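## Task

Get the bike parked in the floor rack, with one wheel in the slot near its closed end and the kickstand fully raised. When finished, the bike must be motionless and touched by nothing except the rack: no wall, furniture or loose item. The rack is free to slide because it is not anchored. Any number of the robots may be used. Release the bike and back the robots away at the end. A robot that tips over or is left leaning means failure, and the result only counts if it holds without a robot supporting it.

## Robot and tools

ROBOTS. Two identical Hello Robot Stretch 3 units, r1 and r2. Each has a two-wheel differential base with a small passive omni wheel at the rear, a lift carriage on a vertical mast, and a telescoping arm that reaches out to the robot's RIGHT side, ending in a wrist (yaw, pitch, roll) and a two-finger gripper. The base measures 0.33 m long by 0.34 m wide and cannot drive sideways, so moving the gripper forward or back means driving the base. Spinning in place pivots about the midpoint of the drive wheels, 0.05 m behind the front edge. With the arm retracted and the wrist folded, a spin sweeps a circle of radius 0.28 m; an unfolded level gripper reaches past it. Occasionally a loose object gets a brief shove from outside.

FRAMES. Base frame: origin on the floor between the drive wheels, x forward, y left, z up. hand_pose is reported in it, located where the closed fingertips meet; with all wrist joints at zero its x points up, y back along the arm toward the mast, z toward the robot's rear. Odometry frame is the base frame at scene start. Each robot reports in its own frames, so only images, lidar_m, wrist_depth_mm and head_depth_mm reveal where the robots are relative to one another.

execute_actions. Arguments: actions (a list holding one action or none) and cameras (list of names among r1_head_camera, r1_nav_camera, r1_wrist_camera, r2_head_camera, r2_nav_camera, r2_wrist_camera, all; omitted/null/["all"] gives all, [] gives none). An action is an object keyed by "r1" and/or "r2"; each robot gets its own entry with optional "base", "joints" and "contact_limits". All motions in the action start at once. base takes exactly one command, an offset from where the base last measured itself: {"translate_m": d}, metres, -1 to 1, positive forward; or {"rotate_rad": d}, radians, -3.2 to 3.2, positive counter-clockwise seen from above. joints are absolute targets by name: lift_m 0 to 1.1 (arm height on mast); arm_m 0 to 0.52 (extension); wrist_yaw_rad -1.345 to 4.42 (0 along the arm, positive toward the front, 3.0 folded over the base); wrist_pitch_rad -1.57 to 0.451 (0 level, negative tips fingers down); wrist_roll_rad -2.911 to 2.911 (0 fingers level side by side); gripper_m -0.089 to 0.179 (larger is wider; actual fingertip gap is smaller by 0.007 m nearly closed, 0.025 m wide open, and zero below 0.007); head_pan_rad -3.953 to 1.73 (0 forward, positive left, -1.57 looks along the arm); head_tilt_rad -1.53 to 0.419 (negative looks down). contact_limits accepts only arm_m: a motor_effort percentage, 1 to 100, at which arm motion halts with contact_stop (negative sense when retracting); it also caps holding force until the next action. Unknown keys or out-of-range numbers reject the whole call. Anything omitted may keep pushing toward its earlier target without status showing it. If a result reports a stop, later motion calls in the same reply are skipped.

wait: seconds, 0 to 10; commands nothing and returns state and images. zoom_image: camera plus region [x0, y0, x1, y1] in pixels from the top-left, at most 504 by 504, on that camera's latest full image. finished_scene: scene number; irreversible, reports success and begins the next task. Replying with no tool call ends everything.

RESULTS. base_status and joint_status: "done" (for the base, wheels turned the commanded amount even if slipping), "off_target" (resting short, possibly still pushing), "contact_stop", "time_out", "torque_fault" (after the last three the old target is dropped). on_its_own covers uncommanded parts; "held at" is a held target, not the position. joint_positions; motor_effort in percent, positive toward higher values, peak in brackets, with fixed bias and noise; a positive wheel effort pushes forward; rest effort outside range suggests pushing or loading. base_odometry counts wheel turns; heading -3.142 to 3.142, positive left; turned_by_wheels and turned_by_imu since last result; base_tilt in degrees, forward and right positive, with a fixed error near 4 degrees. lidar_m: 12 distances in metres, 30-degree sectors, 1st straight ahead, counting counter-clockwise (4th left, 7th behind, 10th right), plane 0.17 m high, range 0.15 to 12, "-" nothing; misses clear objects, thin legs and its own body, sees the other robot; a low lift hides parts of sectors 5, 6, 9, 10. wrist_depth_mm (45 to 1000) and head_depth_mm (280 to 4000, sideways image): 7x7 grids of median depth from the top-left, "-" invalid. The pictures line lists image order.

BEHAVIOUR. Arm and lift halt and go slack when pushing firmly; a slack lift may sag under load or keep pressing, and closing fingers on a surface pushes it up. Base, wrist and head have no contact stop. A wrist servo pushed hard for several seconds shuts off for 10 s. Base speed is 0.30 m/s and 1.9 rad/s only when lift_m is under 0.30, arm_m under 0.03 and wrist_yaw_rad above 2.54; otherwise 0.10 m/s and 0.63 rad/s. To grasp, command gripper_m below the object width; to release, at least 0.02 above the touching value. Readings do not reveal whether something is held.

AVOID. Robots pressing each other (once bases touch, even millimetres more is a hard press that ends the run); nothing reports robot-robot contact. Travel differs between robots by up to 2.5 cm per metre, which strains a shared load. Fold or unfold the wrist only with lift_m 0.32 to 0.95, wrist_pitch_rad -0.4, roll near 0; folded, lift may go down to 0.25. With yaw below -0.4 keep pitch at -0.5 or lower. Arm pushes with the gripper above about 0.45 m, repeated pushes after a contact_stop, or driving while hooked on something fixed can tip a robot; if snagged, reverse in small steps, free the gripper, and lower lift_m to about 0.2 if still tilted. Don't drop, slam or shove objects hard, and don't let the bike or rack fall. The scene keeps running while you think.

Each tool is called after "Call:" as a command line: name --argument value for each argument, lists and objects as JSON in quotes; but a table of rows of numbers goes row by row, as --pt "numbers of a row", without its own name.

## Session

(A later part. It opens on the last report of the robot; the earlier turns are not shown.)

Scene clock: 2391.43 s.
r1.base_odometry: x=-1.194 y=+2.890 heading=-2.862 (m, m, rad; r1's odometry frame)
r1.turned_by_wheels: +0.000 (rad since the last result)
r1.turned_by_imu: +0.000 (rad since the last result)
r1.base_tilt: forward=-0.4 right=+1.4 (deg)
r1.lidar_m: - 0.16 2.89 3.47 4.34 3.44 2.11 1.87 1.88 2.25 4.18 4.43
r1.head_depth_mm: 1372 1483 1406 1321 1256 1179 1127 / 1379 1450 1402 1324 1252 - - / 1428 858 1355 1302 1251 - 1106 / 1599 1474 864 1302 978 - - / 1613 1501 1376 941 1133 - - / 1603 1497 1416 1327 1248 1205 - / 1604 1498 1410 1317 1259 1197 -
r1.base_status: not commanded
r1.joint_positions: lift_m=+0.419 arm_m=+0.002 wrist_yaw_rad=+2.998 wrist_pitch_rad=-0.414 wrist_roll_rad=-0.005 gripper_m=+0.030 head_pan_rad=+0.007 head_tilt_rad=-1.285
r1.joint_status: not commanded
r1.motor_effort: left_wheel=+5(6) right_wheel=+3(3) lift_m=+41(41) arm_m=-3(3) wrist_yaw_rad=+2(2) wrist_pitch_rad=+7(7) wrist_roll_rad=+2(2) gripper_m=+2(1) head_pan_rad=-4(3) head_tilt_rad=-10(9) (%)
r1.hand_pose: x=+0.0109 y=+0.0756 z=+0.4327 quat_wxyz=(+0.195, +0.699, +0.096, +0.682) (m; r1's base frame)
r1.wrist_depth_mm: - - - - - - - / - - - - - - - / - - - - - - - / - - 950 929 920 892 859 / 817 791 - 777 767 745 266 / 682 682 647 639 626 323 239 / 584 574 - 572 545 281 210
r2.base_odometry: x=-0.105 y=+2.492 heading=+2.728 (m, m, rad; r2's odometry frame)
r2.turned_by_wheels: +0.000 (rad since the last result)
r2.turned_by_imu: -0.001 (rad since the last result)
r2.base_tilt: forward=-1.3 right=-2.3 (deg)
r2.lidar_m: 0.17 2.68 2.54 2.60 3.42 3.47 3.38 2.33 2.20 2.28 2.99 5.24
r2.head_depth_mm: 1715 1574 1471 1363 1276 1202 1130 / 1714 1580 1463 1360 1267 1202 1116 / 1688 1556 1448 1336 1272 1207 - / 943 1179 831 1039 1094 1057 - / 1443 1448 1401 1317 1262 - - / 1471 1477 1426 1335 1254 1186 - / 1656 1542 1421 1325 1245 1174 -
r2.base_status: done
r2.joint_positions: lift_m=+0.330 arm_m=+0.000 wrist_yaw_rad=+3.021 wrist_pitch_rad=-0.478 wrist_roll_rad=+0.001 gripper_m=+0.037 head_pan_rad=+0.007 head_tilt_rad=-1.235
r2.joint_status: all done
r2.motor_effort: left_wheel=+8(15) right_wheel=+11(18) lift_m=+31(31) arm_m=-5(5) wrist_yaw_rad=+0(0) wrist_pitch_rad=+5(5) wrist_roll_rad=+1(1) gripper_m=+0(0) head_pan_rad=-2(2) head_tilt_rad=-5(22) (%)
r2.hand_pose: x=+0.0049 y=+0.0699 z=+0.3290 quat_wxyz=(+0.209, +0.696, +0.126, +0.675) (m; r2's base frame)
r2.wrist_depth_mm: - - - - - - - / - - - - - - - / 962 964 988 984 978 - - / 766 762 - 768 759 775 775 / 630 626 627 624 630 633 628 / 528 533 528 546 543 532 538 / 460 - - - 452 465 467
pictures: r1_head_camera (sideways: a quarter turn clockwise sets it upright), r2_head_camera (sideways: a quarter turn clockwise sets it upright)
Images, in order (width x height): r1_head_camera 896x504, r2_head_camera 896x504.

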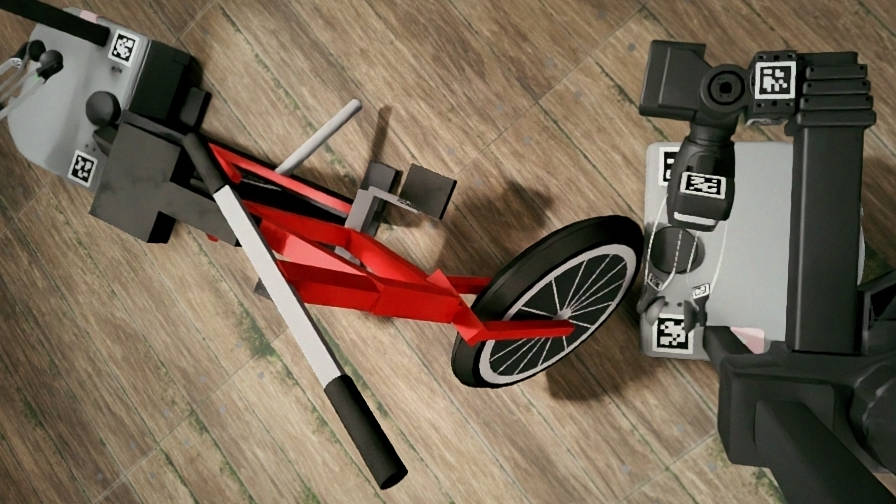

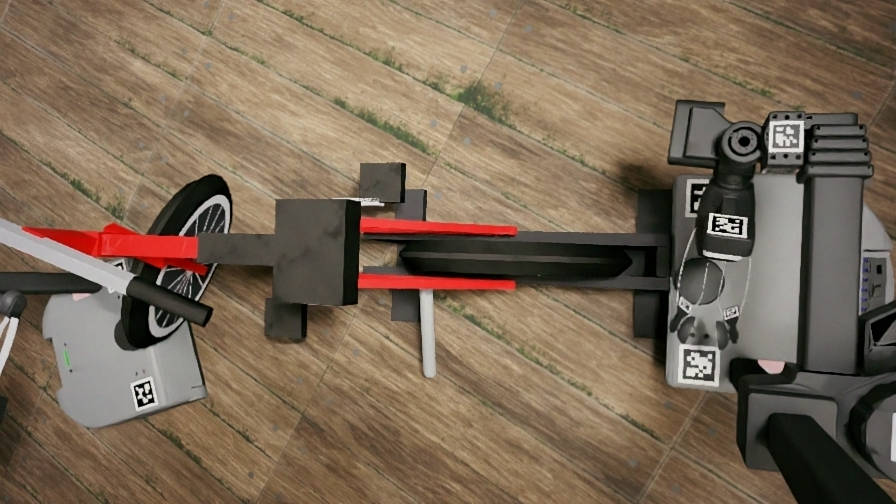

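Call:
execute_actions --actions '[{"r2": {"base": {"translate_m": 0.035}}}]' --cameras '["r2_head_camera"]'

Scene clock: 2398.90 s.
r1.base_odometry: x=-1.194 y=+2.890 heading=-2.862 (m, m, rad; r1's odometry frame)
r1.turned_by_wheels: +0.000 (rad since the last result)
r1.turned_by_imu: +0.000 (rad since the last result)
r1.base_tilt: forward=-0.4 right=+1.3 (deg)
r1.lidar_m: - 0.16 2.90 3.47 4.33 3.45 2.11 1.87 1.88 2.25 4.14 4.41
r1.head_depth_mm: 1369 1462 1401 1323 1257 1183 1130 / 1383 1446 1406 1322 1253 - - / 1589 859 1374 1305 1253 - 1109 / 1587 1473 866 1306 981 - - / 1600 1506 1374 944 1131 - - / 1607 1492 1405 1328 1248 1207 - / 1614 1499 1409 1317 1256 1195 -
r1.base_status: not commanded
r1.joint_positions: lift_m=+0.419 arm_m=+0.002 wrist_yaw_rad=+2.998 wrist_pitch_rad=-0.414 wrist_roll_rad=-0.005 gripper_m=+0.030 head_pan_rad=+0.007 head_tilt_rad=-1.285
r1.joint_status: not commanded
r1.motor_effort: left_wheel=+5(5) right_wheel=+3(3) lift_m=+42(41) arm_m=-3(4) wrist_yaw_rad=+2(0) wrist_pitch_rad=+6(6) wrist_roll_rad=+2(2) gripper_m=+0(1) head_pan_rad=-3(3) head_tilt_rad=-10(10) (%)
r1.hand_pose: x=+0.0109 y=+0.0756 z=+0.4327 quat_wxyz=(+0.195, +0.699, +0.096, +0.682) (m; r1's base frame)
r1.wrist_depth_mm: - - - - - - - / - - - - - - - / - - - - - - - / - 988 945 947 931 908 856 / 809 788 - 772 786 729 265 / 673 669 647 630 626 319 238 / 586 575 - 571 540 281 208
r2.base_odometry: x=-0.137 y=+2.507 heading=+2.728 (m, m, rad; r2's odometry frame)
r2.turned_by_wheels: +0.000 (rad since the last result)
r2.turned_by_imu: -0.001 (rad since the last result)
r2.base_tilt: forward=-1.3 right=-2.3 (deg)
r2.lidar_m: 0.17 2.66 2.53 2.58 3.41 3.51 3.41 2.34 2.21 2.29 3.01 5.23
r2.head_depth_mm: 1723 1576 1470 1364 1287 1192 1134 / 1712 1564 1453 1357 1276 1202 1121 / 1690 1560 1446 1337 1272 1216 - / 926 1140 813 1048 1081 1049 - / 1428 1387 1407 1322 1255 - - / 1450 1465 1431 1336 1247 1188 - / 1641 1529 1418 1328 1240 1178 -
r2.base_status: done
r2.joint_positions: lift_m=+0.330 arm_m=+0.000 wrist_yaw_rad=+3.021 wrist_pitch_rad=-0.478 wrist_roll_rad=+0.001 gripper_m=+0.037 head_pan_rad=+0.007 head_tilt_rad=-1.235
r2.joint_status: not commanded
r2.motor_effort: left_wheel=+7(13) right_wheel=+11(15) lift_m=+31(31) arm_m=-5(5) wrist_yaw_rad=+0(0) wrist_pitch_rad=+5(5) wrist_roll_rad=+1(1) gripper_m=-1(0) head_pan_rad=-2(2) head_tilt_rad=-5(5) (%)
r2.hand_pose: x=+0.0049 y=+0.0699 z=+0.3290 quat_wxyz=(+0.209, +0.696, +0.126, +0.675) (m; r2's base frame)
r2.wrist_depth_mm: - - - - - - - / - - - - - - - / 994 991 973 962 975 - - / 761 755 - 770 756 762 764 / 625 627 624 623 636 627 631 / 530 532 532 548 548 537 534 / 468 - - - 453 464 467
pictures: r2_head_camera (sideways: a quarter turn clockwise sets it upright)
Images, in order (width x height): r2_head_camera 896x504.

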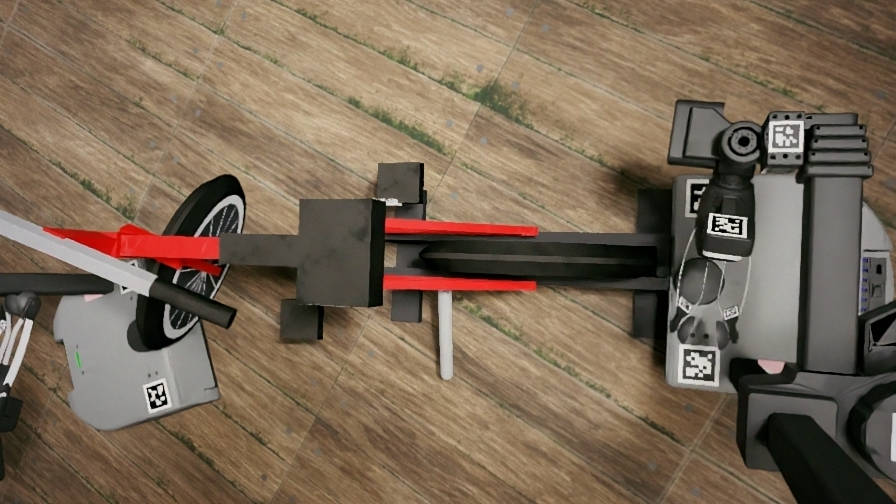

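Call:
execute_actions --actions '[{"r1": {"base": {"translate_m": -0.25}, "joints": {"lift_m": 0.26}}}]' --cameras '[]'

Call:
execute_actions --actions '[{"r1": {"base": {"rotate_rad": -1.07}, "joints": {"head_pan_rad": 0.6, "head_tilt_rad": -1.0}}, "r2": {"joints": {"head_tilt_rad": -1.0}}}]' --cameras '["r1_nav_camera", "r2_head_camera"]'

Scene clock: 2443.17 s.
r1.base_odometry: x=-0.954 y=+2.959 heading=-2.862 (m, m, rad; r1's odometry frame)
r1.turned_by_wheels: +0.000 (rad since the last result)
r1.turned_by_imu: -0.002 (rad since the last result)
r1.base_tilt: forward=-0.5 right=+1.4 (deg)
r1.lidar_m: 0.30 0.42 3.07 3.69 4.16 3.09 1.90 1.69 1.69 2.02 3.73 1.38
r1.head_depth_mm: 1564 1491 1403 1319 1251 1187 1132 / 1439 1495 1402 1326 1255 1182 1123 / 996 1408 1378 1323 1253 - 1114 / 945 1076 1377 1090 1251 - - / 1608 1487 1051 1251 1255 - - / 1606 1498 1407 1325 1249 1195 - / 1614 1502 1402 1331 1261 1197 1112
r1.base_status: done
r1.joint_positions: lift_m=+0.261 arm_m=+0.002 wrist_yaw_rad=+2.998 wrist_pitch_rad=-0.414 wrist_roll_rad=-0.005 gripper_m=+0.030 head_pan_rad=+0.007 head_tilt_rad=-1.286
r1.joint_status: all done
r1.motor_effort: left_wheel=+1(9) right_wheel=+0(5) lift_m=+9(38) arm_m=-4(4) wrist_yaw_rad=+1(1) wrist_pitch_rad=+7(7) wrist_roll_rad=+2(2) gripper_m=-1(0) head_pan_rad=-3(4) head_tilt_rad=-10(9) (%)
r1.hand_pose: x=+0.0109 y=+0.0755 z=+0.2743 quat_wxyz=(+0.195, +0.699, +0.096, +0.682) (m; r1's base frame)
r1.wrist_depth_mm: - - - - - - - / - - - - - - - / 968 931 889 853 826 817 784 / 719 700 676 673 647 629 617 / 576 571 - 562 547 522 504 / 488 504 - - 439 445 414 / - - - - 393 384 367
r2.base_odometry: x=-0.137 y=+2.507 heading=+2.728 (m, m, rad; r2's odometry frame)
r2.turned_by_wheels: +0.000 (rad since the last result)
r2.turned_by_imu: -0.001 (rad since the last result)
r2.base_tilt: forward=-1.4 right=-2.3 (deg)
r2.lidar_m: 0.17 2.66 2.53 2.59 3.41 3.52 3.40 2.34 2.22 2.30 3.01 5.21
r2.head_depth_mm: 1712 1587 1467 1364 1277 1199 1126 / 1710 1570 1452 1359 1272 1205 1117 / 1685 1557 1444 1326 1256 1203 - / 926 1134 813 1025 1089 1059 - / 1477 1490 1389 1321 1253 - - / 1480 1530 1435 1332 1244 1181 - / 1637 1527 1425 1317 1244 1181 -
r2.base_status: not commanded
r2.joint_positions: lift_m=+0.330 arm_m=+0.000 wrist_yaw_rad=+3.021 wrist_pitch_rad=-0.478 wrist_roll_rad=+0.001 gripper_m=+0.037 head_pan_rad=+0.007 head_tilt_rad=-1.235
r2.joint_status: not commanded
r2.motor_effort: left_wheel=+7(7) right_wheel=+10(11) lift_m=+30(31) arm_m=-5(5) wrist_yaw_rad=+0(0) wrist_pitch_rad=+5(5) wrist_roll_rad=+1(1) gripper_m=+0(0) head_pan_rad=-2(2) head_tilt_rad=-5(5) (%)
r2.hand_pose: x=+0.0049 y=+0.0699 z=+0.3290 quat_wxyz=(+0.209, +0.696, +0.126, +0.675) (m; r2's base frame)
r2.wrist_depth_mm: - - - - - - - / - - - - - - - / 989 967 974 995 998 - - / 767 767 - 788 766 763 774 / 620 624 623 620 642 624 631 / 536 530 526 551 548 533 533 / 463 - - - 449 463 468
pictures: none
No camera images: the call's "cameras" was empty. Leave "cameras" out to get every camera's image.

Scene clock: 2445.17 s.
r1.base_odometry: x=-0.954 y=+2.959 heading=+2.352 (m, m, rad; r1's odometry frame)
r1.turned_by_wheels: -1.070 (rad since the last result)
r1.turned_by_imu: -1.050 (rad since the last result)
r1.base_tilt: forward=-0.4 right=+1.5 (deg)
r1.lidar_m: 3.68 1.37 0.30 0.41 3.07 3.68 4.17 3.16 1.92 1.69 1.69 2.01
r1.head_depth_mm: 2451 2043 1742 1529 1363 1225 1111 / 2437 2037 1739 1536 1361 1222 1115 / 2455 2042 1742 1530 1360 1220 1111 / 2433 2037 1746 1524 1359 1222 1117 / 2441 1991 1704 1495 1356 1188 1140 / 1356 1740 1592 1429 1348 1096 1123 / 2446 1694 1039 1096 976 1170 1123
r1.base_status: done
r1.joint_positions: lift_m=+0.261 arm_m=+0.002 wrist_yaw_rad=+2.998 wrist_pitch_rad=-0.414 wrist_roll_rad=-0.005 gripper_m=+0.030 head_pan_rad=+0.593 head_tilt_rad=-1.001
r1.joint_status: all done
r1.motor_effort: left_wheel=+3(12) right_wheel=-2(6) lift_m=+9(9) arm_m=-3(4) wrist_yaw_rad=+1(2) wrist_pitch_rad=+7(7) wrist_roll_rad=+2(2) gripper_m=+1(1) head_pan_rad=+4(39) head_tilt_rad=+1(29) (%)
r1.hand_pose: x=+0.0109 y=+0.0755 z=+0.2743 quat_wxyz=(+0.195, +0.699, +0.096, +0.682) (m; r1's base frame)
r1.wrist_depth_mm: - - - - 404 835 - / - - - 603 407 779 - / 968 937 870 607 408 783 783 / 733 714 681 605 428 631 629 / 579 570 - 557 530 522 518 / 481 507 - - 440 451 439 / - - - - 392 381 378
r2.base_odometry: x=-0.137 y=+2.507 heading=+2.728 (m, m, rad; r2's odometry frame)
r2.turned_by_wheels: +0.000 (rad since the last result)
r2.turned_by_imu: +0.000 (rad since the last result)
r2.base_tilt: forward=-1.5 right=-2.3 (deg)
r2.lidar_m: 0.17 2.67 2.52 2.58 3.40 3.52 3.41 2.35 2.22 2.29 3.01 5.25
r2.head_depth_mm: 2500 2082 1772 1547 1361 1240 1121 / 2473 2053 1761 1522 1363 1240 1119 / 2457 1988 1747 1520 1317 1220 1119 / 2444 1958 1252 875 1097 886 952 / 1401 1667 1594 1437 1320 1195 1098 / 2367 1702 1669 1495 1343 1198 1109 / 2379 1969 1710 1481 1330 1203 1084
r2.base_status: not commanded
r2.joint_positions: lift_m=+0.330 arm_m=+0.000 wrist_yaw_rad=+3.021 wrist_pitch_rad=-0.478 wrist_roll_rad=+0.001 gripper_m=+0.037 head_pan_rad=+0.007 head_tilt_rad=-1.001
r2.joint_status: all done
r2.motor_effort: left_wheel=+7(7) right_wheel=+11(11) lift_m=+31(30) arm_m=-5(5) wrist_yaw_rad=+0(1) wrist_pitch_rad=+5(5) wrist_roll_rad=+1(1) gripper_m=+1(0) head_pan_rad=-2(2) head_tilt_rad=+1(13) (%)
r2.hand_pose: x=+0.0049 y=+0.0699 z=+0.3290 quat_wxyz=(+0.209, +0.696, +0.126, +0.675) (m; r2's base frame)
r2.wrist_depth_mm: - - - - - - - / - - - - - - - / 953 976 979 972 979 - - / 761 767 - 767 766 769 777 / 620 621 636 628 638 627 630 / 532 530 527 550 554 533 530 / 461 - - - 448 461 460
pictures: r1_nav_camera (sideways: a quarter turn counterclockwise sets it upright), r2_head_camera (sideways: a quarter turn clockwise sets it upright)
Images, in order (width x height): r1_nav_camera 672x504, r2_head_camera 896x504.

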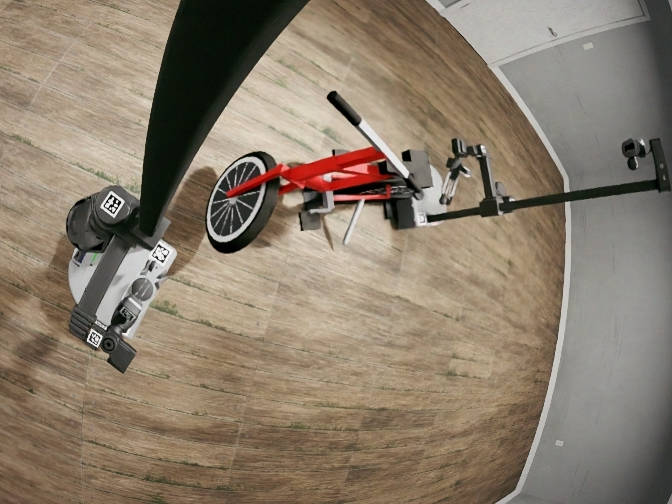

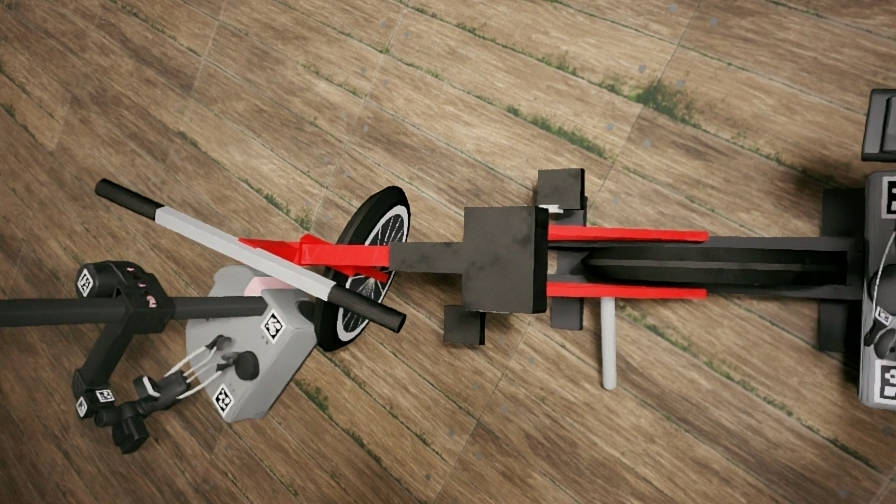

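Call:
execute_actions --actions '[{"r1": {"base": {"translate_m": 0.62}}}]' --cameras '[]'

Call:
execute_actions --actions '[{"r1": {"base": {"rotate_rad": 2.58}, "joints": {"head_pan_rad": -0.7, "head_tilt_rad": -1.0}}}]' --cameras '["r1_nav_camera", "r1_head_camera", "r2_nav_camera"]'

Scene clock: 2458.50 s.
r1.base_odometry: x=-1.391 y=+3.399 heading=+2.352 (m, m, rad; r1's odometry frame)
r1.turned_by_wheels: +0.000 (rad since the last result)
r1.turned_by_imu: +0.004 (rad since the last result)
r1.base_tilt: forward=-0.4 right=+1.4 (deg)
r1.lidar_m: 3.39 3.98 1.03 0.71 0.62 0.50 4.77 2.91 1.75 1.56 1.56 1.86
r1.head_depth_mm: 2468 2052 1744 1528 1362 1224 1111 / 2462 2052 1747 1533 1357 1226 1118 / 2450 2040 1747 1528 1366 1224 1111 / 2433 2041 1736 1524 1361 1221 1116 / 2441 2030 1736 1526 1358 1225 1143 / 2442 2019 1744 1523 1352 1223 1122 / 2427 2021 1745 1524 1352 1222 1123
r1.base_status: done
r1.joint_positions: lift_m=+0.261 arm_m=+0.002 wrist_yaw_rad=+2.998 wrist_pitch_rad=-0.414 wrist_roll_rad=-0.005 gripper_m=+0.030 head_pan_rad=+0.593 head_tilt_rad=-1.001
r1.joint_status: not commanded
r1.motor_effort: left_wheel=+2(12) right_wheel=-2(3) lift_m=+9(9) arm_m=-4(3) wrist_yaw_rad=+2(1) wrist_pitch_rad=+7(7) wrist_roll_rad=+1(2) gripper_m=+0(0) head_pan_rad=+3(4) head_tilt_rad=+0(0) (%)
r1.hand_pose: x=+0.0109 y=+0.0755 z=+0.2743 quat_wxyz=(+0.195, +0.699, +0.096, +0.682) (m; r1's base frame)
r1.wrist_depth_mm: - - 817 914 - - - / - - 782 946 - - - / 926 914 830 831 848 839 793 / 695 705 690 672 663 636 624 / 578 567 - 568 544 529 508 / 483 506 - - 438 453 434 / - - - - 394 386 381
r2.base_odometry: x=-0.137 y=+2.507 heading=+2.728 (m, m, rad; r2's odometry frame)
r2.turned_by_wheels: +0.000 (rad since the last result)
r2.turned_by_imu: -0.001 (rad since the last result)
r2.base_tilt: forward=-1.4 right=-2.4 (deg)
r2.lidar_m: 0.17 0.94 2.52 2.58 3.42 3.52 3.38 2.34 2.21 2.29 3.01 5.25
r2.head_depth_mm: 2530 2063 1775 1549 1380 1238 1119 / 2468 2049 1748 1549 1381 1233 1129 / 2465 1998 1745 1521 1321 1230 1121 / 2424 1999 1252 877 1103 894 949 / 2414 2001 1645 1444 1314 1196 1097 / 2352 1976 1706 1500 1330 1204 1112 / 2384 1942 1688 1443 1325 1200 1084
r2.base_status: not commanded
r2.joint_positions: lift_m=+0.330 arm_m=+0.000 wrist_yaw_rad=+3.021 wrist_pitch_rad=-0.478 wrist_roll_rad=+0.001 gripper_m=+0.037 head_pan_rad=+0.007 head_tilt_rad=-1.001
r2.joint_status: not commanded
r2.motor_effort: left_wheel=+7(7) right_wheel=+11(11) lift_m=+31(31) arm_m=-5(5) wrist_yaw_rad=+1(1) wrist_pitch_rad=+5(5) wrist_roll_rad=+1(1) gripper_m=+1(0) head_pan_rad=-2(1) head_tilt_rad=+0(1) (%)
r2.hand_pose: x=+0.0049 y=+0.0699 z=+0.3290 quat_wxyz=(+0.209, +0.696, +0.126, +0.675) (m; r2's base frame)
r2.wrist_depth_mm: - - - - - - - / - - - - - - - / 987 990 994 997 964 - 924 / 759 762 - 757 762 771 744 / 629 633 625 633 641 629 623 / 532 529 532 547 548 539 530 / 460 - - - 449 461 466
pictures: none
No camera images: the call's "cameras" was empty. Leave "cameras" out to get every camera's image.

Scene clock: 2461.47 s.
r1.base_odometry: x=-1.391 y=+3.399 heading=-1.351 (m, m, rad; r1's odometry frame)
r1.turned_by_wheels: +2.580 (rad since the last result)
r1.turned_by_imu: +2.532 (rad since the last result)
r1.base_tilt: forward=-0.5 right=+1.4 (deg)
r1.lidar_m: 0.50 4.76 3.27 1.82 1.56 1.56 1.79 3.00 3.97 1.03 0.71 3.20
r1.head_depth_mm: 2473 2066 1748 1457 1359 1227 1110 / 2457 2049 1724 1384 1356 1224 1125 / 2442 2025 1032 1322 1337 1224 - / 2448 2036 1668 1311 1336 1219 1127 / 2429 2034 1706 1471 1334 1217 1114 / 2435 2033 1672 1073 1329 1219 1114 / 2441 2033 1707 1520 1296 1217 1106
r1.base_status: done
r1.joint_positions: lift_m=+0.261 arm_m=+0.002 wrist_yaw_rad=+2.998 wrist_pitch_rad=-0.414 wrist_roll_rad=-0.005 gripper_m=+0.030 head_pan_rad=-0.693 head_tilt_rad=-1.001
r1.joint_status: all done
r1.motor_effort: left_wheel=-2(9) right_wheel=+2(10) lift_m=+9(9) arm_m=-3(4) wrist_yaw_rad=+2(2) wrist_pitch_rad=+7(7) wrist_roll_rad=+2(2) gripper_m=+1(1) head_pan_rad=-3(42) head_tilt_rad=-1(1) (%)
r1.hand_pose: x=+0.0109 y=+0.0755 z=+0.2743 quat_wxyz=(+0.195, +0.699, +0.096, +0.682) (m; r1's base frame)
r1.wrist_depth_mm: - - - - - - - / - - - - - - - / 947 901 885 837 848 803 780 / 732 719 686 653 660 627 623 / 576 565 - 565 544 525 505 / 484 502 - - 445 447 439 / - - - - 390 388 381
r2.base_odometry: x=-0.137 y=+2.507 heading=+2.728 (m, m, rad; r2's odometry frame)
r2.turned_by_wheels: +0.000 (rad since the last result)
r2.turned_by_imu: -0.001 (rad since the last result)
r2.base_tilt: forward=-1.4 right=-2.3 (deg)
r2.lidar_m: 0.17 1.03 2.53 2.59 3.40 3.51 3.39 2.34 2.22 2.29 3.02 5.25
r2.head_depth_mm: 2521 2036 1769 1539 1373 1226 1118 / 2471 2054 1757 1531 1360 1233 1122 / 2455 2009 1750 1531 1317 1231 1125 / 2432 1984 1240 875 1106 888 952 / 2408 1998 1664 1428 1312 1190 1095 / 2371 1979 1717 1499 1338 1201 1101 / 2372 1977 1692 1483 1313 1190 1090
r2.base_status: not commanded
r2.joint_positions: lift_m=+0.330 arm_m=+0.000 wrist_yaw_rad=+3.021 wrist_pitch_rad=-0.478 wrist_roll_rad=+0.001 gripper_m=+0.037 head_pan_rad=+0.007 head_tilt_rad=-1.001
r2.joint_status: not commanded
r2.motor_effort: left_wheel=+7(7) right_wheel=+11(10) lift_m=+31(31) arm_m=-5(5) wrist_yaw_rad=+0(0) wrist_pitch_rad=+5(5) wrist_roll_rad=+1(1) gripper_m=+0(1) head_pan_rad=-2(2) head_tilt_rad=+0(0) (%)
r2.hand_pose: x=+0.0049 y=+0.0699 z=+0.3290 quat_wxyz=(+0.209, +0.696, +0.126, +0.675) (m; r2's base frame)
r2.wrist_depth_mm: - - - - - - - / - - - - - - 903 / 980 969 974 958 992 921 759 / 758 763 - 764 768 770 766 / 631 618 626 627 640 628 630 / 539 529 532 547 545 531 535 / 457 - - - 454 461 461
pictures: r1_head_camera (sideways: a quarter turn clockwise sets it upright), r1_nav_camera (sideways: a quarter turn counterclockwise sets it upright), r2_nav_camera (sideways: a quarter turn counterclockwise sets it upright)
Images, in order (width x height): r1_head_camera 896x504, r1_nav_camera 672x504, r2_nav_camera 672x504.

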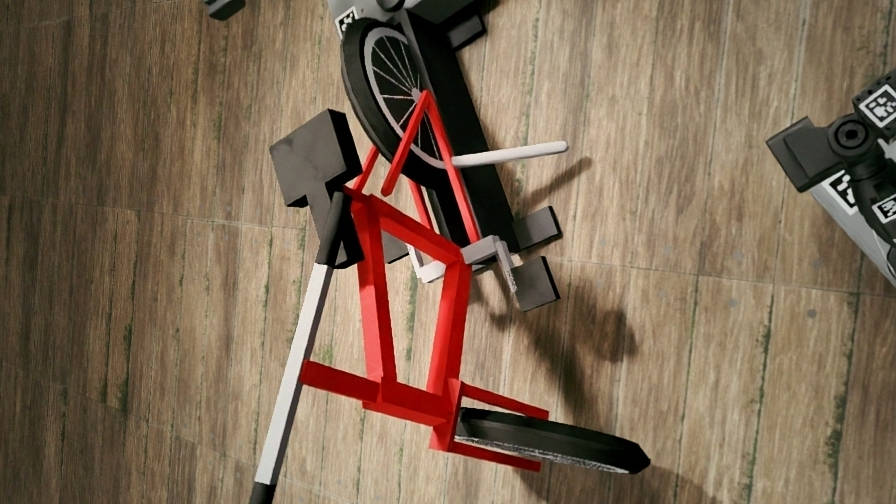

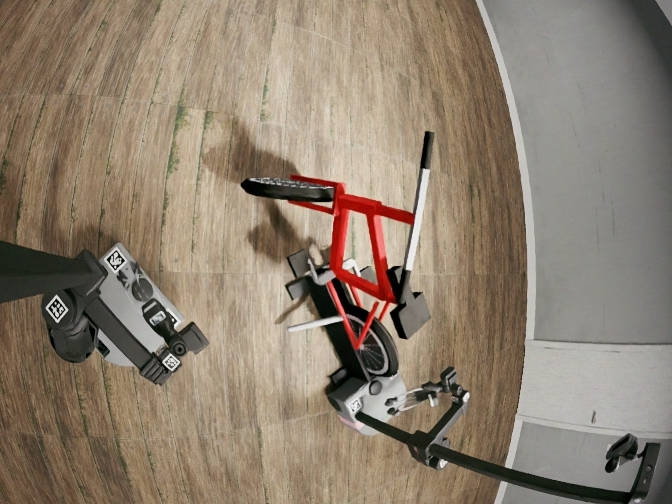

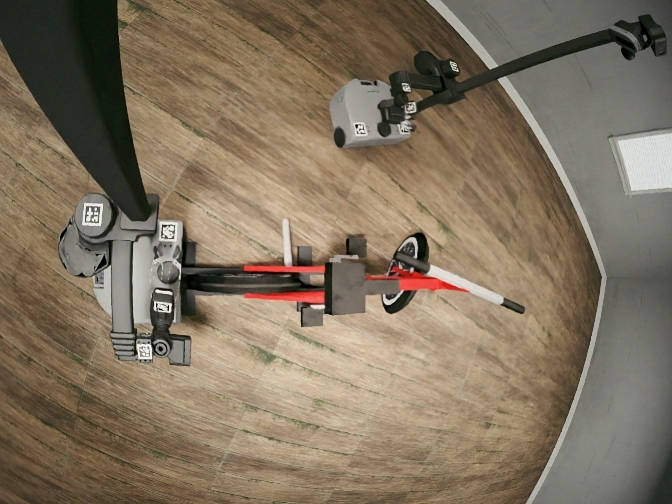

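Call:
execute_actions --actions '[{"r1": {"base": {"rotate_rad": -0.06}, "joints": {"lift_m": 0.34}}}]' --cameras '[]'

Call:
execute_actions --actions '[{"r1": {"base": {"translate_m": 0.1}, "joints": {"wrist_yaw_rad": 0.0, "arm_m": 0.02}}}]' --cameras '[]'

Call:
execute_actions --actions '[{"r1": {"base": {"translate_m": 0.26}, "joints": {"wrist_roll_rad": 1.57, "gripper_m": 0.09, "lift_m": 0.1, "arm_m": 0.08, "head_pan_rad": -1.3, "head_tilt_rad": -1.1}}}]' --cameras '["r1_head_camera", "r1_wrist_camera", "r2_head_camera"]'

Scene clock: 2513.17 s.
r1.base_odometry: x=-1.391 y=+3.399 heading=-1.411 (m, m, rad; r1's odometry frame)
r1.turned_by_wheels: -0.060 (rad since the last result)
r1.turned_by_imu: -0.060 (rad since the last result)
r1.base_tilt: forward=-0.4 right=+1.5 (deg)
r1.lidar_m: 0.50 4.77 3.65 1.90 1.56 1.55 1.73 2.74 3.97 1.05 0.71 0.78
r1.head_depth_mm: 2461 2041 1504 1458 1364 1226 1114 / 2457 2029 1761 1454 1358 1227 1126 / 2435 2043 1029 1325 1366 1230 - / 2439 2045 1058 1322 1361 1223 1124 / 2456 2030 1705 1468 1333 1225 1112 / 2443 2021 1668 1125 1357 1218 1107 / 2434 2027 1693 1477 1074 1219 1109
r1.base_status: done
r1.joint_positions: lift_m=+0.339 arm_m=+0.002 wrist_yaw_rad=+2.998 wrist_pitch_rad=-0.414 wrist_roll_rad=-0.005 gripper_m=+0.030 head_pan_rad=-0.693 head_tilt_rad=-1.001
r1.joint_status: all done
r1.motor_effort: left_wheel=+2(6) right_wheel=-1(4) lift_m=+41(43) arm_m=-3(4) wrist_yaw_rad=+0(1) wrist_pitch_rad=+7(7) wrist_roll_rad=+2(2) gripper_m=+0(1) head_pan_rad=-4(4) head_tilt_rad=+0(2) (%)
r1.hand_pose: x=+0.0109 y=+0.0755 z=+0.3526 quat_wxyz=(+0.195, +0.699, +0.096, +0.682) (m; r1's base frame)
r1.wrist_depth_mm: - - - - - - - / - - - - - - - / - - - - 994 956 918 / 865 835 818 828 795 759 744 / 693 684 - 650 653 629 608 / 586 569 550 565 528 534 519 / 498 502 - - 470 462 459
r2.base_odometry: x=-0.137 y=+2.507 heading=+2.728 (m, m, rad; r2's odometry frame)
r2.turned_by_wheels: +0.000 (rad since the last result)
r2.turned_by_imu: -0.001 (rad since the last result)
r2.base_tilt: forward=-1.5 right=-2.2 (deg)
r2.lidar_m: 0.17 1.03 2.52 2.58 3.39 3.50 3.38 2.34 2.22 2.29 3.00 5.24
r2.head_depth_mm: 2501 2084 1781 1543 1382 1236 1113 / 2438 2052 1750 1539 1375 1226 1130 / 2421 2003 1728 1531 1323 1225 1117 / 2409 1983 1246 877 1094 894 953 / 2412 1990 1664 1442 1325 1192 1097 / 2412 1996 1704 1500 1340 1210 1110 / 2375 1939 1707 1499 1336 1196 1085
r2.base_status: not commanded
r2.joint_positions: lift_m=+0.330 arm_m=+0.000 wrist_yaw_rad=+3.021 wrist_pitch_rad=-0.478 wrist_roll_rad=+0.001 gripper_m=+0.037 head_pan_rad=+0.007 head_tilt_rad=-1.001
r2.joint_status: not commanded
r2.motor_effort: left_wheel=+7(7) right_wheel=+11(11) lift_m=+31(31) arm_m=-5(6) wrist_yaw_rad=+0(0) wrist_pitch_rad=+5(5) wrist_roll_rad=+1(1) gripper_m=+0(0) head_pan_rad=-2(2) head_tilt_rad=+0(0) (%)
r2.hand_pose: x=+0.0049 y=+0.0699 z=+0.3290 quat_wxyz=(+0.209, +0.696, +0.126, +0.675) (m; r2's base frame)
r2.wrist_depth_mm: - - - - - - - / - - - - - - 891 / 989 982 978 997 970 917 781 / 770 760 - 766 765 768 786 / 621 623 628 628 634 636 627 / 528 528 530 555 549 536 535 / 463 - - - 444 463 466
pictures: none
No camera images: the call's "cameras" was empty. Leave "cameras" out to get every camera's image.

Scene clock: 2515.67 s.
r1.base_odometry: x=-1.375 y=+3.301 heading=-1.411 (m, m, rad; r1's odometry frame)
r1.turned_by_wheels: +0.000 (rad since the last result)
r1.turned_by_imu: +0.000 (rad since the last result)
r1.base_tilt: forward=-0.4 right=+1.4 (deg)
r1.lidar_m: 0.40 4.77 3.82 2.00 1.64 1.63 1.82 2.88 4.04 1.01 0.65 3.11
r1.head_depth_mm: 2448 2050 1739 1388 1368 1246 1111 / 2469 2057 1708 1264 1342 1226 - / 2454 2049 1714 1240 1343 1225 1146 / 2428 2039 1747 1179 1324 1223 1128 / 2446 2032 1751 1135 1354 1226 1110 / 2443 2033 1739 984 1114 1201 1107 / 2439 2035 1710 1522 1309 1185 1108
r1.base_status: done
r1.joint_positions: lift_m=+0.339 arm_m=+0.020 wrist_yaw_rad=+0.003 wrist_pitch_rad=-0.414 wrist_roll_rad=-0.005 gripper_m=+0.030 head_pan_rad=-0.693 head_tilt_rad=-1.001
r1.joint_status: all done
r1.motor_effort: left_wheel=+2(9) right_wheel=-1(3) lift_m=+42(42) arm_m=+4(3) wrist_yaw_rad=-3(4) wrist_pitch_rad=+7(6) wrist_roll_rad=+1(2) gripper_m=+1(1) head_pan_rad=-3(3) head_tilt_rad=-1(1) (%)
r1.hand_pose: x=-0.0208 y=-0.3895 z=+0.3526 quat_wxyz=(+0.694, +0.147, -0.690, -0.144) (m; r1's base frame)
r1.wrist_depth_mm: - - - - - - - / 473 - 940 - - - - / 476 638 754 - - 968 962 / 475 634 778 801 781 778 744 / 468 637 682 650 661 634 624 / 460 561 562 538 530 535 525 / 480 480 482 478 475 461 460
r2.base_odometry: x=-0.137 y=+2.507 heading=+2.728 (m, m, rad; r2's odometry frame)
r2.turned_by_wheels: +0.000 (rad since the last result)
r2.turned_by_imu: +0.000 (rad since the last result)
r2.base_tilt: forward=-1.5 right=-2.3 (deg)
r2.lidar_m: 0.17 1.00 2.52 2.59 3.40 3.52 3.38 2.34 2.21 2.29 3.03 5.24
r2.head_depth_mm: 2482 2061 1759 1543 1361 1234 1119 / 2472 2040 1753 1544 1368 1225 1133 / 2473 2018 1747 1527 1316 1223 1123 / 2412 1989 1254 881 1103 891 949 / 2418 2006 1655 1428 1321 1192 1104 / 2372 1988 1701 1509 1335 1199 1111 / 2374 1967 1691 1473 1330 1197 1091
r2.base_status: not commanded
r2.joint_positions: lift_m=+0.330 arm_m=+0.000 wrist_yaw_rad=+3.021 wrist_pitch_rad=-0.478 wrist_roll_rad=+0.001 gripper_m=+0.037 head_pan_rad=+0.007 head_tilt_rad=-1.001
r2.joint_status: not commanded
r2.motor_effort: left_wheel=+7(7) right_wheel=+11(11) lift_m=+31(31) arm_m=-5(5) wrist_yaw_rad=+0(1) wrist_pitch_rad=+5(5) wrist_roll_rad=+1(1) gripper_m=+0(0) head_pan_rad=-2(2) head_tilt_rad=+0(0) (%)
r2.hand_pose: x=+0.0049 y=+0.0699 z=+0.3290 quat_wxyz=(+0.209, +0.696, +0.126, +0.675) (m; r2's base frame)
r2.wrist_depth_mm: - - - - - - - / - - - - - - - / 958 977 990 970 980 - 754 / 750 762 - 771 772 769 745 / 619 626 626 623 634 630 633 / 527 528 530 547 550 538 528 / 465 - - - 449 466 468
pictures: none
No camera images: the call's "cameras" was empty. Leave "cameras" out to get every camera's image.

Scene clock: 2519.37 s.
r1.base_odometry: x=-1.333 y=+3.044 heading=-1.411 (m, m, rad; r1's odometry frame)
r1.turned_by_wheels: +0.000 (rad since the last result)
r1.turned_by_imu: +0.001 (rad since the last result)
r1.base_tilt: forward=-0.3 right=+1.4 (deg)
r1.lidar_m: 0.15 0.15 4.27 2.22 1.84 1.83 2.03 3.24 4.19 0.55 0.58 0.27
r1.head_depth_mm: 2111 1116 1578 1455 1310 1204 1105 / 2098 1786 1413 1451 1318 1200 - / 2100 1233 1413 1428 1322 - - / 2088 1781 909 1187 1280 1222 - / 2083 1818 1609 875 1262 1202 1102 / 2088 1814 1606 1450 827 909 996 / 2084 1822 1607 1445 1295 986 1101
r1.base_status: done
r1.joint_positions: lift_m=+0.101 arm_m=+0.080 wrist_yaw_rad=+0.003 wrist_pitch_rad=-0.414 wrist_roll_rad=+1.566 gripper_m=+0.090 head_pan_rad=-1.293 head_tilt_rad=-1.086
r1.joint_status: all done
r1.motor_effort: left_wheel=+2(8) right_wheel=-2(3) lift_m=+9(40) arm_m=+4(3) wrist_yaw_rad=-3(2) wrist_pitch_rad=+7(7) wrist_roll_rad=+1(2) gripper_m=+1(78) head_pan_rad=-3(39) head_tilt_rad=-8(22) (%)
r1.hand_pose: x=-0.0209 y=-0.4493 z=+0.1140 quat_wxyz=(+0.003, +0.002, -0.979, -0.206) (m; r1's base frame)
r1.wrist_depth_mm: - - - 406 256 184 143 / - - - 429 260 188 146 / - - 602 447 269 192 148 / - - 628 471 278 195 151 / 599 - 569 382 310 192 153 / 575 428 395 386 311 188 156 / 352 343 315 341 306 217 156
r2.base_odometry: x=-0.137 y=+2.507 heading=+2.728 (m, m, rad; r2's odometry frame)
r2.turned_by_wheels: +0.000 (rad since the last result)
r2.turned_by_imu: -0.001 (rad since the last result)
r2.base_tilt: forward=-1.3 right=-2.4 (deg)
r2.lidar_m: 0.17 0.52 2.53 2.59 3.42 3.51 3.39 2.35 2.22 2.29 2.99 5.23
r2.head_depth_mm: 2520 2077 1781 1535 1372 1225 1118 / 2462 2060 1762 1533 1361 1226 1121 / 2464 1983 1750 1525 1318 1220 1117 / 2404 1964 1252 877 1101 894 952 / 2419 1982 1648 1425 1315 1190 1094 / 2401 1990 1692 1363 1314 1207 1106 / 2369 1898 1295 1318 1328 1191 1087
r2.base_status: not commanded
r2.joint_positions: lift_m=+0.330 arm_m=+0.000 wrist_yaw_rad=+3.021 wrist_pitch_rad=-0.478 wrist_roll_rad=+0.001 gripper_m=+0.037 head_pan_rad=+0.007 head_tilt_rad=-1.001
r2.joint_status: not commanded
r2.motor_effort: left_wheel=+7(7) right_wheel=+10(11) lift_m=+31(31) arm_m=-5(6) wrist_yaw_rad=+0(0) wrist_pitch_rad=+5(5) wrist_roll_rad=+1(1) gripper_m=+1(0) head_pan_rad=-3(3) head_tilt_rad=+0(0) (%)
r2.hand_pose: x=+0.0049 y=+0.0699 z=+0.3290 quat_wxyz=(+0.209, +0.696, +0.126, +0.675) (m; r2's base frame)
r2.wrist_depth_mm: - - - - - - - / - - - - - - - / 971 968 989 997 978 - - / 768 773 - 768 774 773 780 / 623 630 629 628 645 629 635 / 535 533 535 544 551 538 533 / 461 - - - 450 467 465
pictures: r1_head_camera (sideways: a quarter turn clockwise sets it upright), r1_wrist_camera, r2_head_camera (sideways: a quarter turn clockwise sets it upright)
Images, in order (width x height): r1_head_camera 896x504, r1_wrist_camera 644x364, r2_head_camera 896x504.

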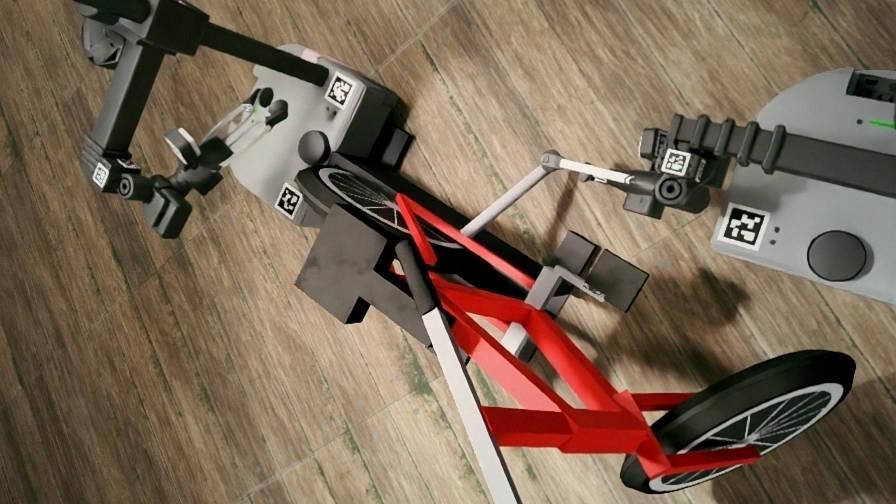

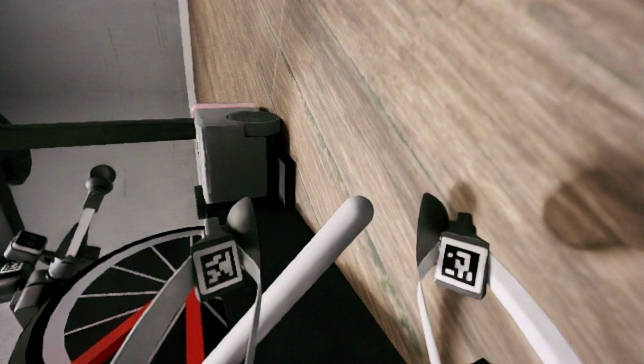

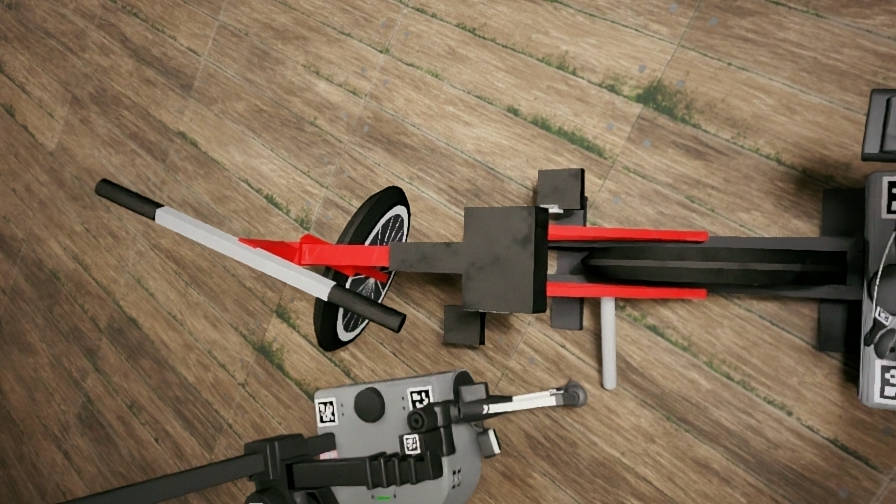

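Call:
execute_actions --actions '[{"r1": {"base": {"translate_m": 0.055}}}]' --cameras '["r1_head_camera", "r1_wrist_camera", "r2_head_camera"]'

Scene clock: 2529.53 s.
r1.base_odometry: x=-1.325 y=+2.990 heading=-1.411 (m, m, rad; r1's odometry frame)
r1.turned_by_wheels: +0.000 (rad since the last result)
r1.turned_by_imu: +0.000 (rad since the last result)
r1.base_tilt: forward=-0.3 right=+1.5 (deg)
r1.lidar_m: 0.15 4.50 4.38 2.28 1.88 1.87 2.07 3.30 4.23 0.54 0.57 0.22
r1.head_depth_mm: 2091 1734 1455 1449 1319 1201 1110 / 2110 1513 1411 1443 1309 1200 - / 2092 1730 1435 1351 1314 - - / 2078 1822 1587 938 1260 1208 - / 2075 1819 1610 1409 1138 1200 1068 / 2096 1818 1609 1449 759 879 1067 / 2089 1822 1610 1444 1274 1175 1104
r1.base_status: done
r1.joint_positions: lift_m=+0.101 arm_m=+0.080 wrist_yaw_rad=+0.002 wrist_pitch_rad=-0.414 wrist_roll_rad=+1.566 gripper_m=+0.090 head_pan_rad=-1.293 head_tilt_rad=-1.086
r1.joint_status: not commanded
r1.motor_effort: left_wheel=+2(7) right_wheel=-2(3) lift_m=+9(9) arm_m=+4(4) wrist_yaw_rad=-2(2) wrist_pitch_rad=+6(7) wrist_roll_rad=+1(1) gripper_m=+1(0) head_pan_rad=-3(3) head_tilt_rad=-9(8) (%)
r1.hand_pose: x=-0.0209 y=-0.4493 z=+0.1140 quat_wxyz=(+0.003, +0.002, -0.979, -0.206) (m; r1's base frame)
r1.wrist_depth_mm: - - - 413 254 184 143 / - - 771 434 260 188 146 / - - 598 447 271 192 148 / - - 594 358 277 196 151 / 565 445 434 396 307 192 153 / 342 334 308 340 311 188 156 / 275 288 276 279 274 194 155
r2.base_odometry: x=-0.137 y=+2.507 heading=+2.728 (m, m, rad; r2's odometry frame)
r2.turned_by_wheels: +0.000 (rad since the last result)
r2.turned_by_imu: -0.001 (rad since the last result)
r2.base_tilt: forward=-1.4 right=-2.3 (deg)
r2.lidar_m: 0.17 0.51 2.53 2.58 3.41 3.50 3.38 2.34 2.22 2.30 3.02 5.23
r2.head_depth_mm: 2497 2062 1764 1544 1361 1233 1119 / 2468 2081 1747 1532 1368 1235 1125 / 2471 1996 1735 1515 1312 1220 1126 / 2431 1978 1244 872 1103 894 952 / 2414 1994 1649 1396 1323 1193 1098 / 2380 1985 1458 1231 1321 1196 1105 / 2228 1894 1280 1381 1323 1198 1082
r2.base_status: not commanded
r2.joint_positions: lift_m=+0.330 arm_m=+0.000 wrist_yaw_rad=+3.021 wrist_pitch_rad=-0.478 wrist_roll_rad=+0.001 gripper_m=+0.037 head_pan_rad=+0.007 head_tilt_rad=-1.001
r2.joint_status: not commanded
r2.motor_effort: left_wheel=+8(7) right_wheel=+10(11) lift_m=+31(31) arm_m=-5(6) wrist_yaw_rad=+0(0) wrist_pitch_rad=+5(5) wrist_roll_rad=+1(1) gripper_m=-1(0) head_pan_rad=-2(3) head_tilt_rad=+1(0) (%)
r2.hand_pose: x=+0.0049 y=+0.0699 z=+0.3290 quat_wxyz=(+0.209, +0.696, +0.126, +0.675) (m; r2's base frame)
r2.wrist_depth_mm: - - - - - - - / - - - - - - - / 983 967 988 984 1000 - - / 754 767 - 758 777 766 766 / 617 627 624 628 646 630 636 / 537 533 529 549 545 535 536 / 460 - - - 453 459 467
pictures: r1_head_camera (sideways: a quarter turn clockwise sets it upright), r1_wrist_camera, r2_head_camera (sideways: a quarter turn clockwise sets it upright)
Images, in order (width x height): r1_head_camera 896x504, r1_wrist_camera 644x364, r2_head_camera 896x504.

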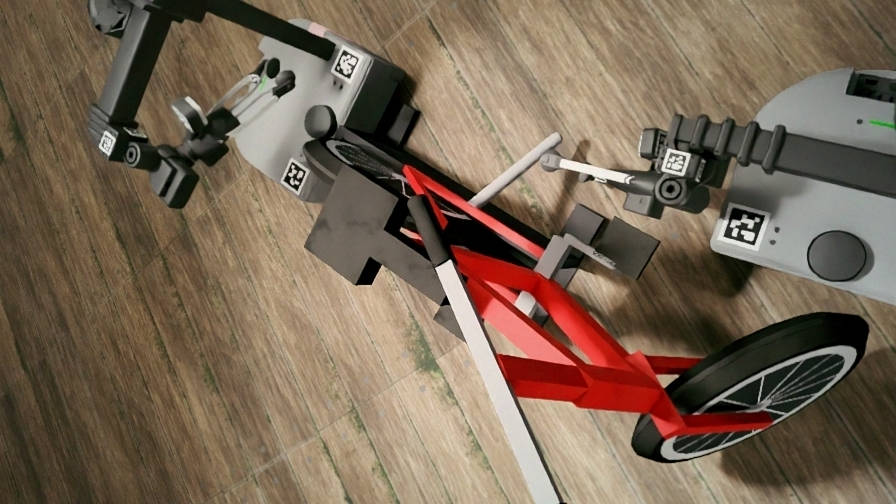

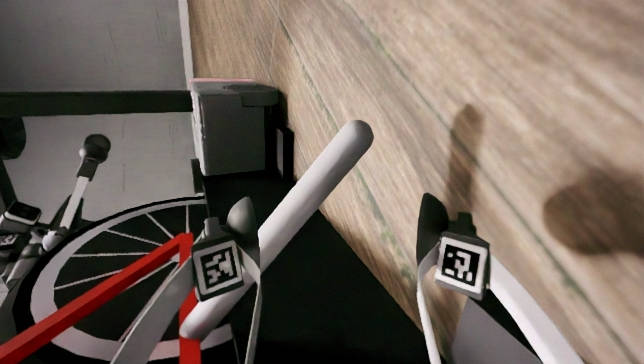

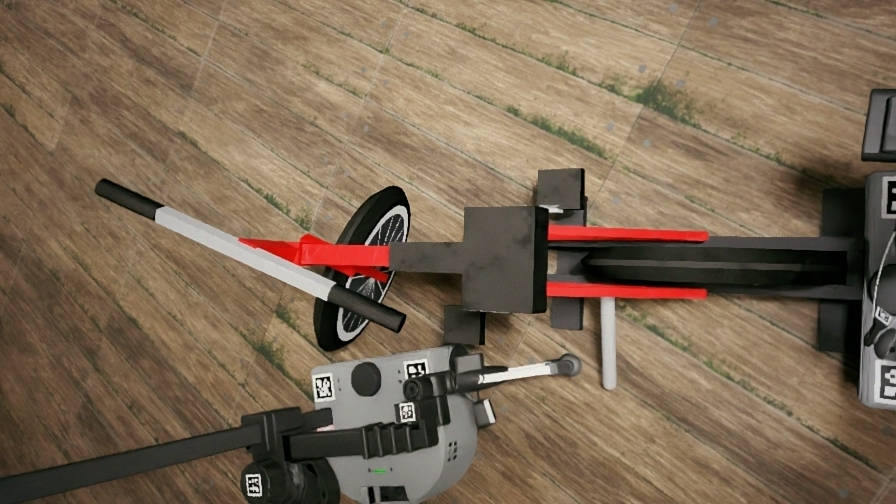

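Call:
execute_actions --actions '[{"r1": {"joints": {"arm_m": 0.22}, "contact_limits": {"arm_m": 40}}}]' --cameras '["r1_head_camera", "r1_wrist_camera", "r2_head_camera"]'

Scene clock: 2547.07 s.
r1.base_odometry: x=-1.325 y=+2.990 heading=-1.411 (m, m, rad; r1's odometry frame)
r1.turned_by_wheels: +0.000 (rad since the last result)
r1.turned_by_imu: +0.000 (rad since the last result)
r1.base_tilt: forward=-0.4 right=+1.4 (deg)
r1.lidar_m: 0.15 4.51 4.36 2.28 1.88 1.87 2.08 3.32 4.23 0.54 0.57 0.22
r1.head_depth_mm: 2101 1743 1457 1454 1314 1203 1104 / 2115 1513 1411 1457 1332 1200 - / 2101 1729 1435 1346 1293 1216 - / 2086 1820 1587 1006 1148 1212 - / 2102 1833 1620 1405 1133 1202 1071 / 2077 1819 1606 1445 760 877 1070 / 2093 1818 1610 1446 1279 1170 1109
r1.base_status: not commanded
r1.joint_positions: lift_m=+0.101 arm_m=+0.219 wrist_yaw_rad=+0.019 wrist_pitch_rad=-0.480 wrist_roll_rad=+1.577 gripper_m=+0.090 head_pan_rad=-1.293 head_tilt_rad=-1.086
r1.joint_status: all done
r1.on_its_own: wrist_yaw_rad is at rest, and its effort (-15) is outside its rest range (-12 to +12); wrist_pitch_rad is at rest, and its effort (+38) is outside its rest range (-20 to +32)
r1.motor_effort: left_wheel=+8(8) right_wheel=-10(10) lift_m=+11(11) arm_m=+9(8) wrist_yaw_rad=-15(15) wrist_pitch_rad=+38(39) wrist_roll_rad=-4(4) gripper_m=-7(8) head_pan_rad=-3(4) head_tilt_rad=-9(9) (%)
r1.contact_limits: arm_m 40 (drawing in: default 22, maximum 37; extending or still: default 31, maximum 50)
r1.hand_pose: x=-0.0173 y=-0.5801 z=+0.0995 quat_wxyz=(-0.001, +0.008, -0.971, -0.238) (m; r1's base frame)
r1.wrist_depth_mm: - - 708 338 225 168 133 / 444 470 461 357 232 172 135 / - - 457 375 239 95 135 / - - 465 392 246 95 141 / - 378 371 354 101 169 144 / 291 301 275 277 104 187 147 / 244 233 240 111 235 195 145
r2.base_odometry: x=-0.137 y=+2.507 heading=+2.728 (m, m, rad; r2's odometry frame)
r2.turned_by_wheels: +0.000 (rad since the last result)
r2.turned_by_imu: -0.001 (rad since the last result)
r2.base_tilt: forward=-1.5 right=-2.3 (deg)
r2.lidar_m: 0.16 0.41 2.53 2.59 3.39 3.52 3.38 2.34 2.22 2.29 3.02 5.26
r2.head_depth_mm: 2501 2074 1761 1551 1367 1240 1118 / 2487 2051 1736 1525 1361 1234 1124 / 2438 1989 1753 1516 1306 1229 1122 / 2418 1979 1269 873 1100 894 952 / 2398 2004 1647 1395 1283 1195 1097 / 2393 2002 1459 1339 1293 1210 1114 / 2227 1880 1293 1373 1328 1204 1089
r2.base_status: not commanded
r2.joint_positions: lift_m=+0.330 arm_m=+0.000 wrist_yaw_rad=+3.021 wrist_pitch_rad=-0.478 wrist_roll_rad=+0.001 gripper_m=+0.037 head_pan_rad=+0.007 head_tilt_rad=-1.001
r2.joint_status: not commanded
r2.motor_effort: left_wheel=+7(7) right_wheel=+11(11) lift_m=+31(31) arm_m=-5(5) wrist_yaw_rad=+0(0) wrist_pitch_rad=+5(5) wrist_roll_rad=+1(1) gripper_m=+0(0) head_pan_rad=-2(2) head_tilt_rad=+0(1) (%)
r2.hand_pose: x=+0.0049 y=+0.0699 z=+0.3290 quat_wxyz=(+0.209, +0.696, +0.126, +0.675) (m; r2's base frame)
r2.wrist_depth_mm: - - - - - - - / - - - - - - - / 971 974 981 973 959 - - / 781 766 - 762 776 761 773 / 627 630 634 628 634 624 638 / 530 530 532 548 549 533 536 / 459 - - - 450 467 466
pictures: r1_head_camera (sideways: a quarter turn clockwise sets it upright), r1_wrist_camera, r2_head_camera (sideways: a quarter turn clockwise sets it upright)
Images, in order (width x height): r1_head_camera 896x504, r1_wrist_camera 644x364, r2_head_camera 896x504.

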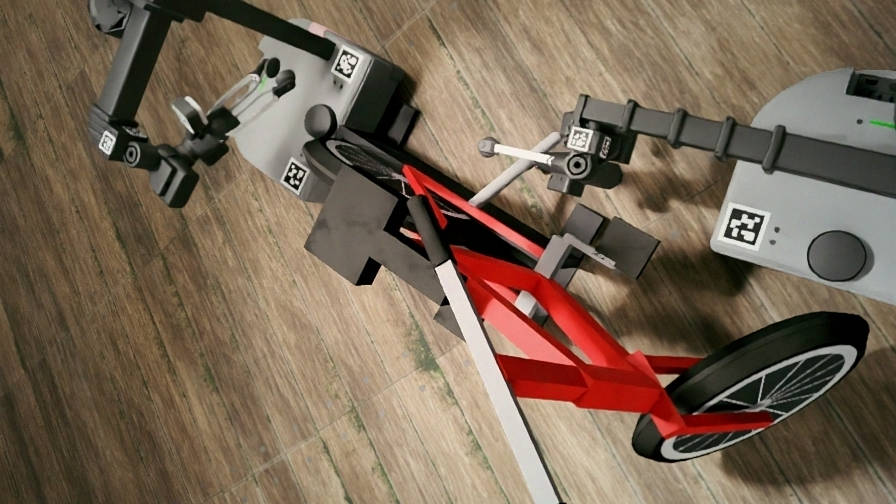

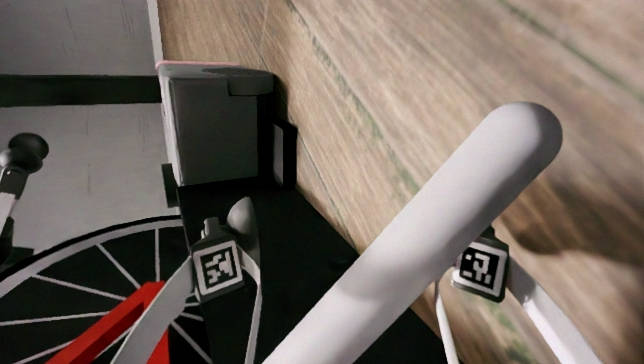

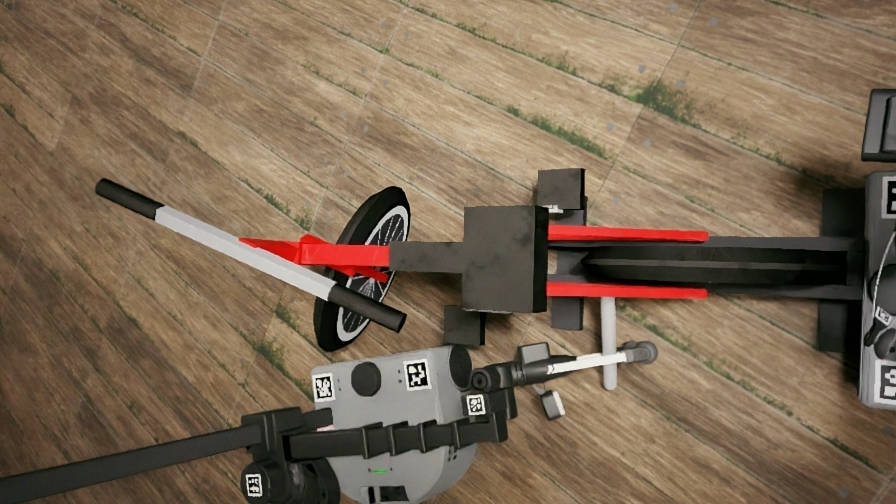

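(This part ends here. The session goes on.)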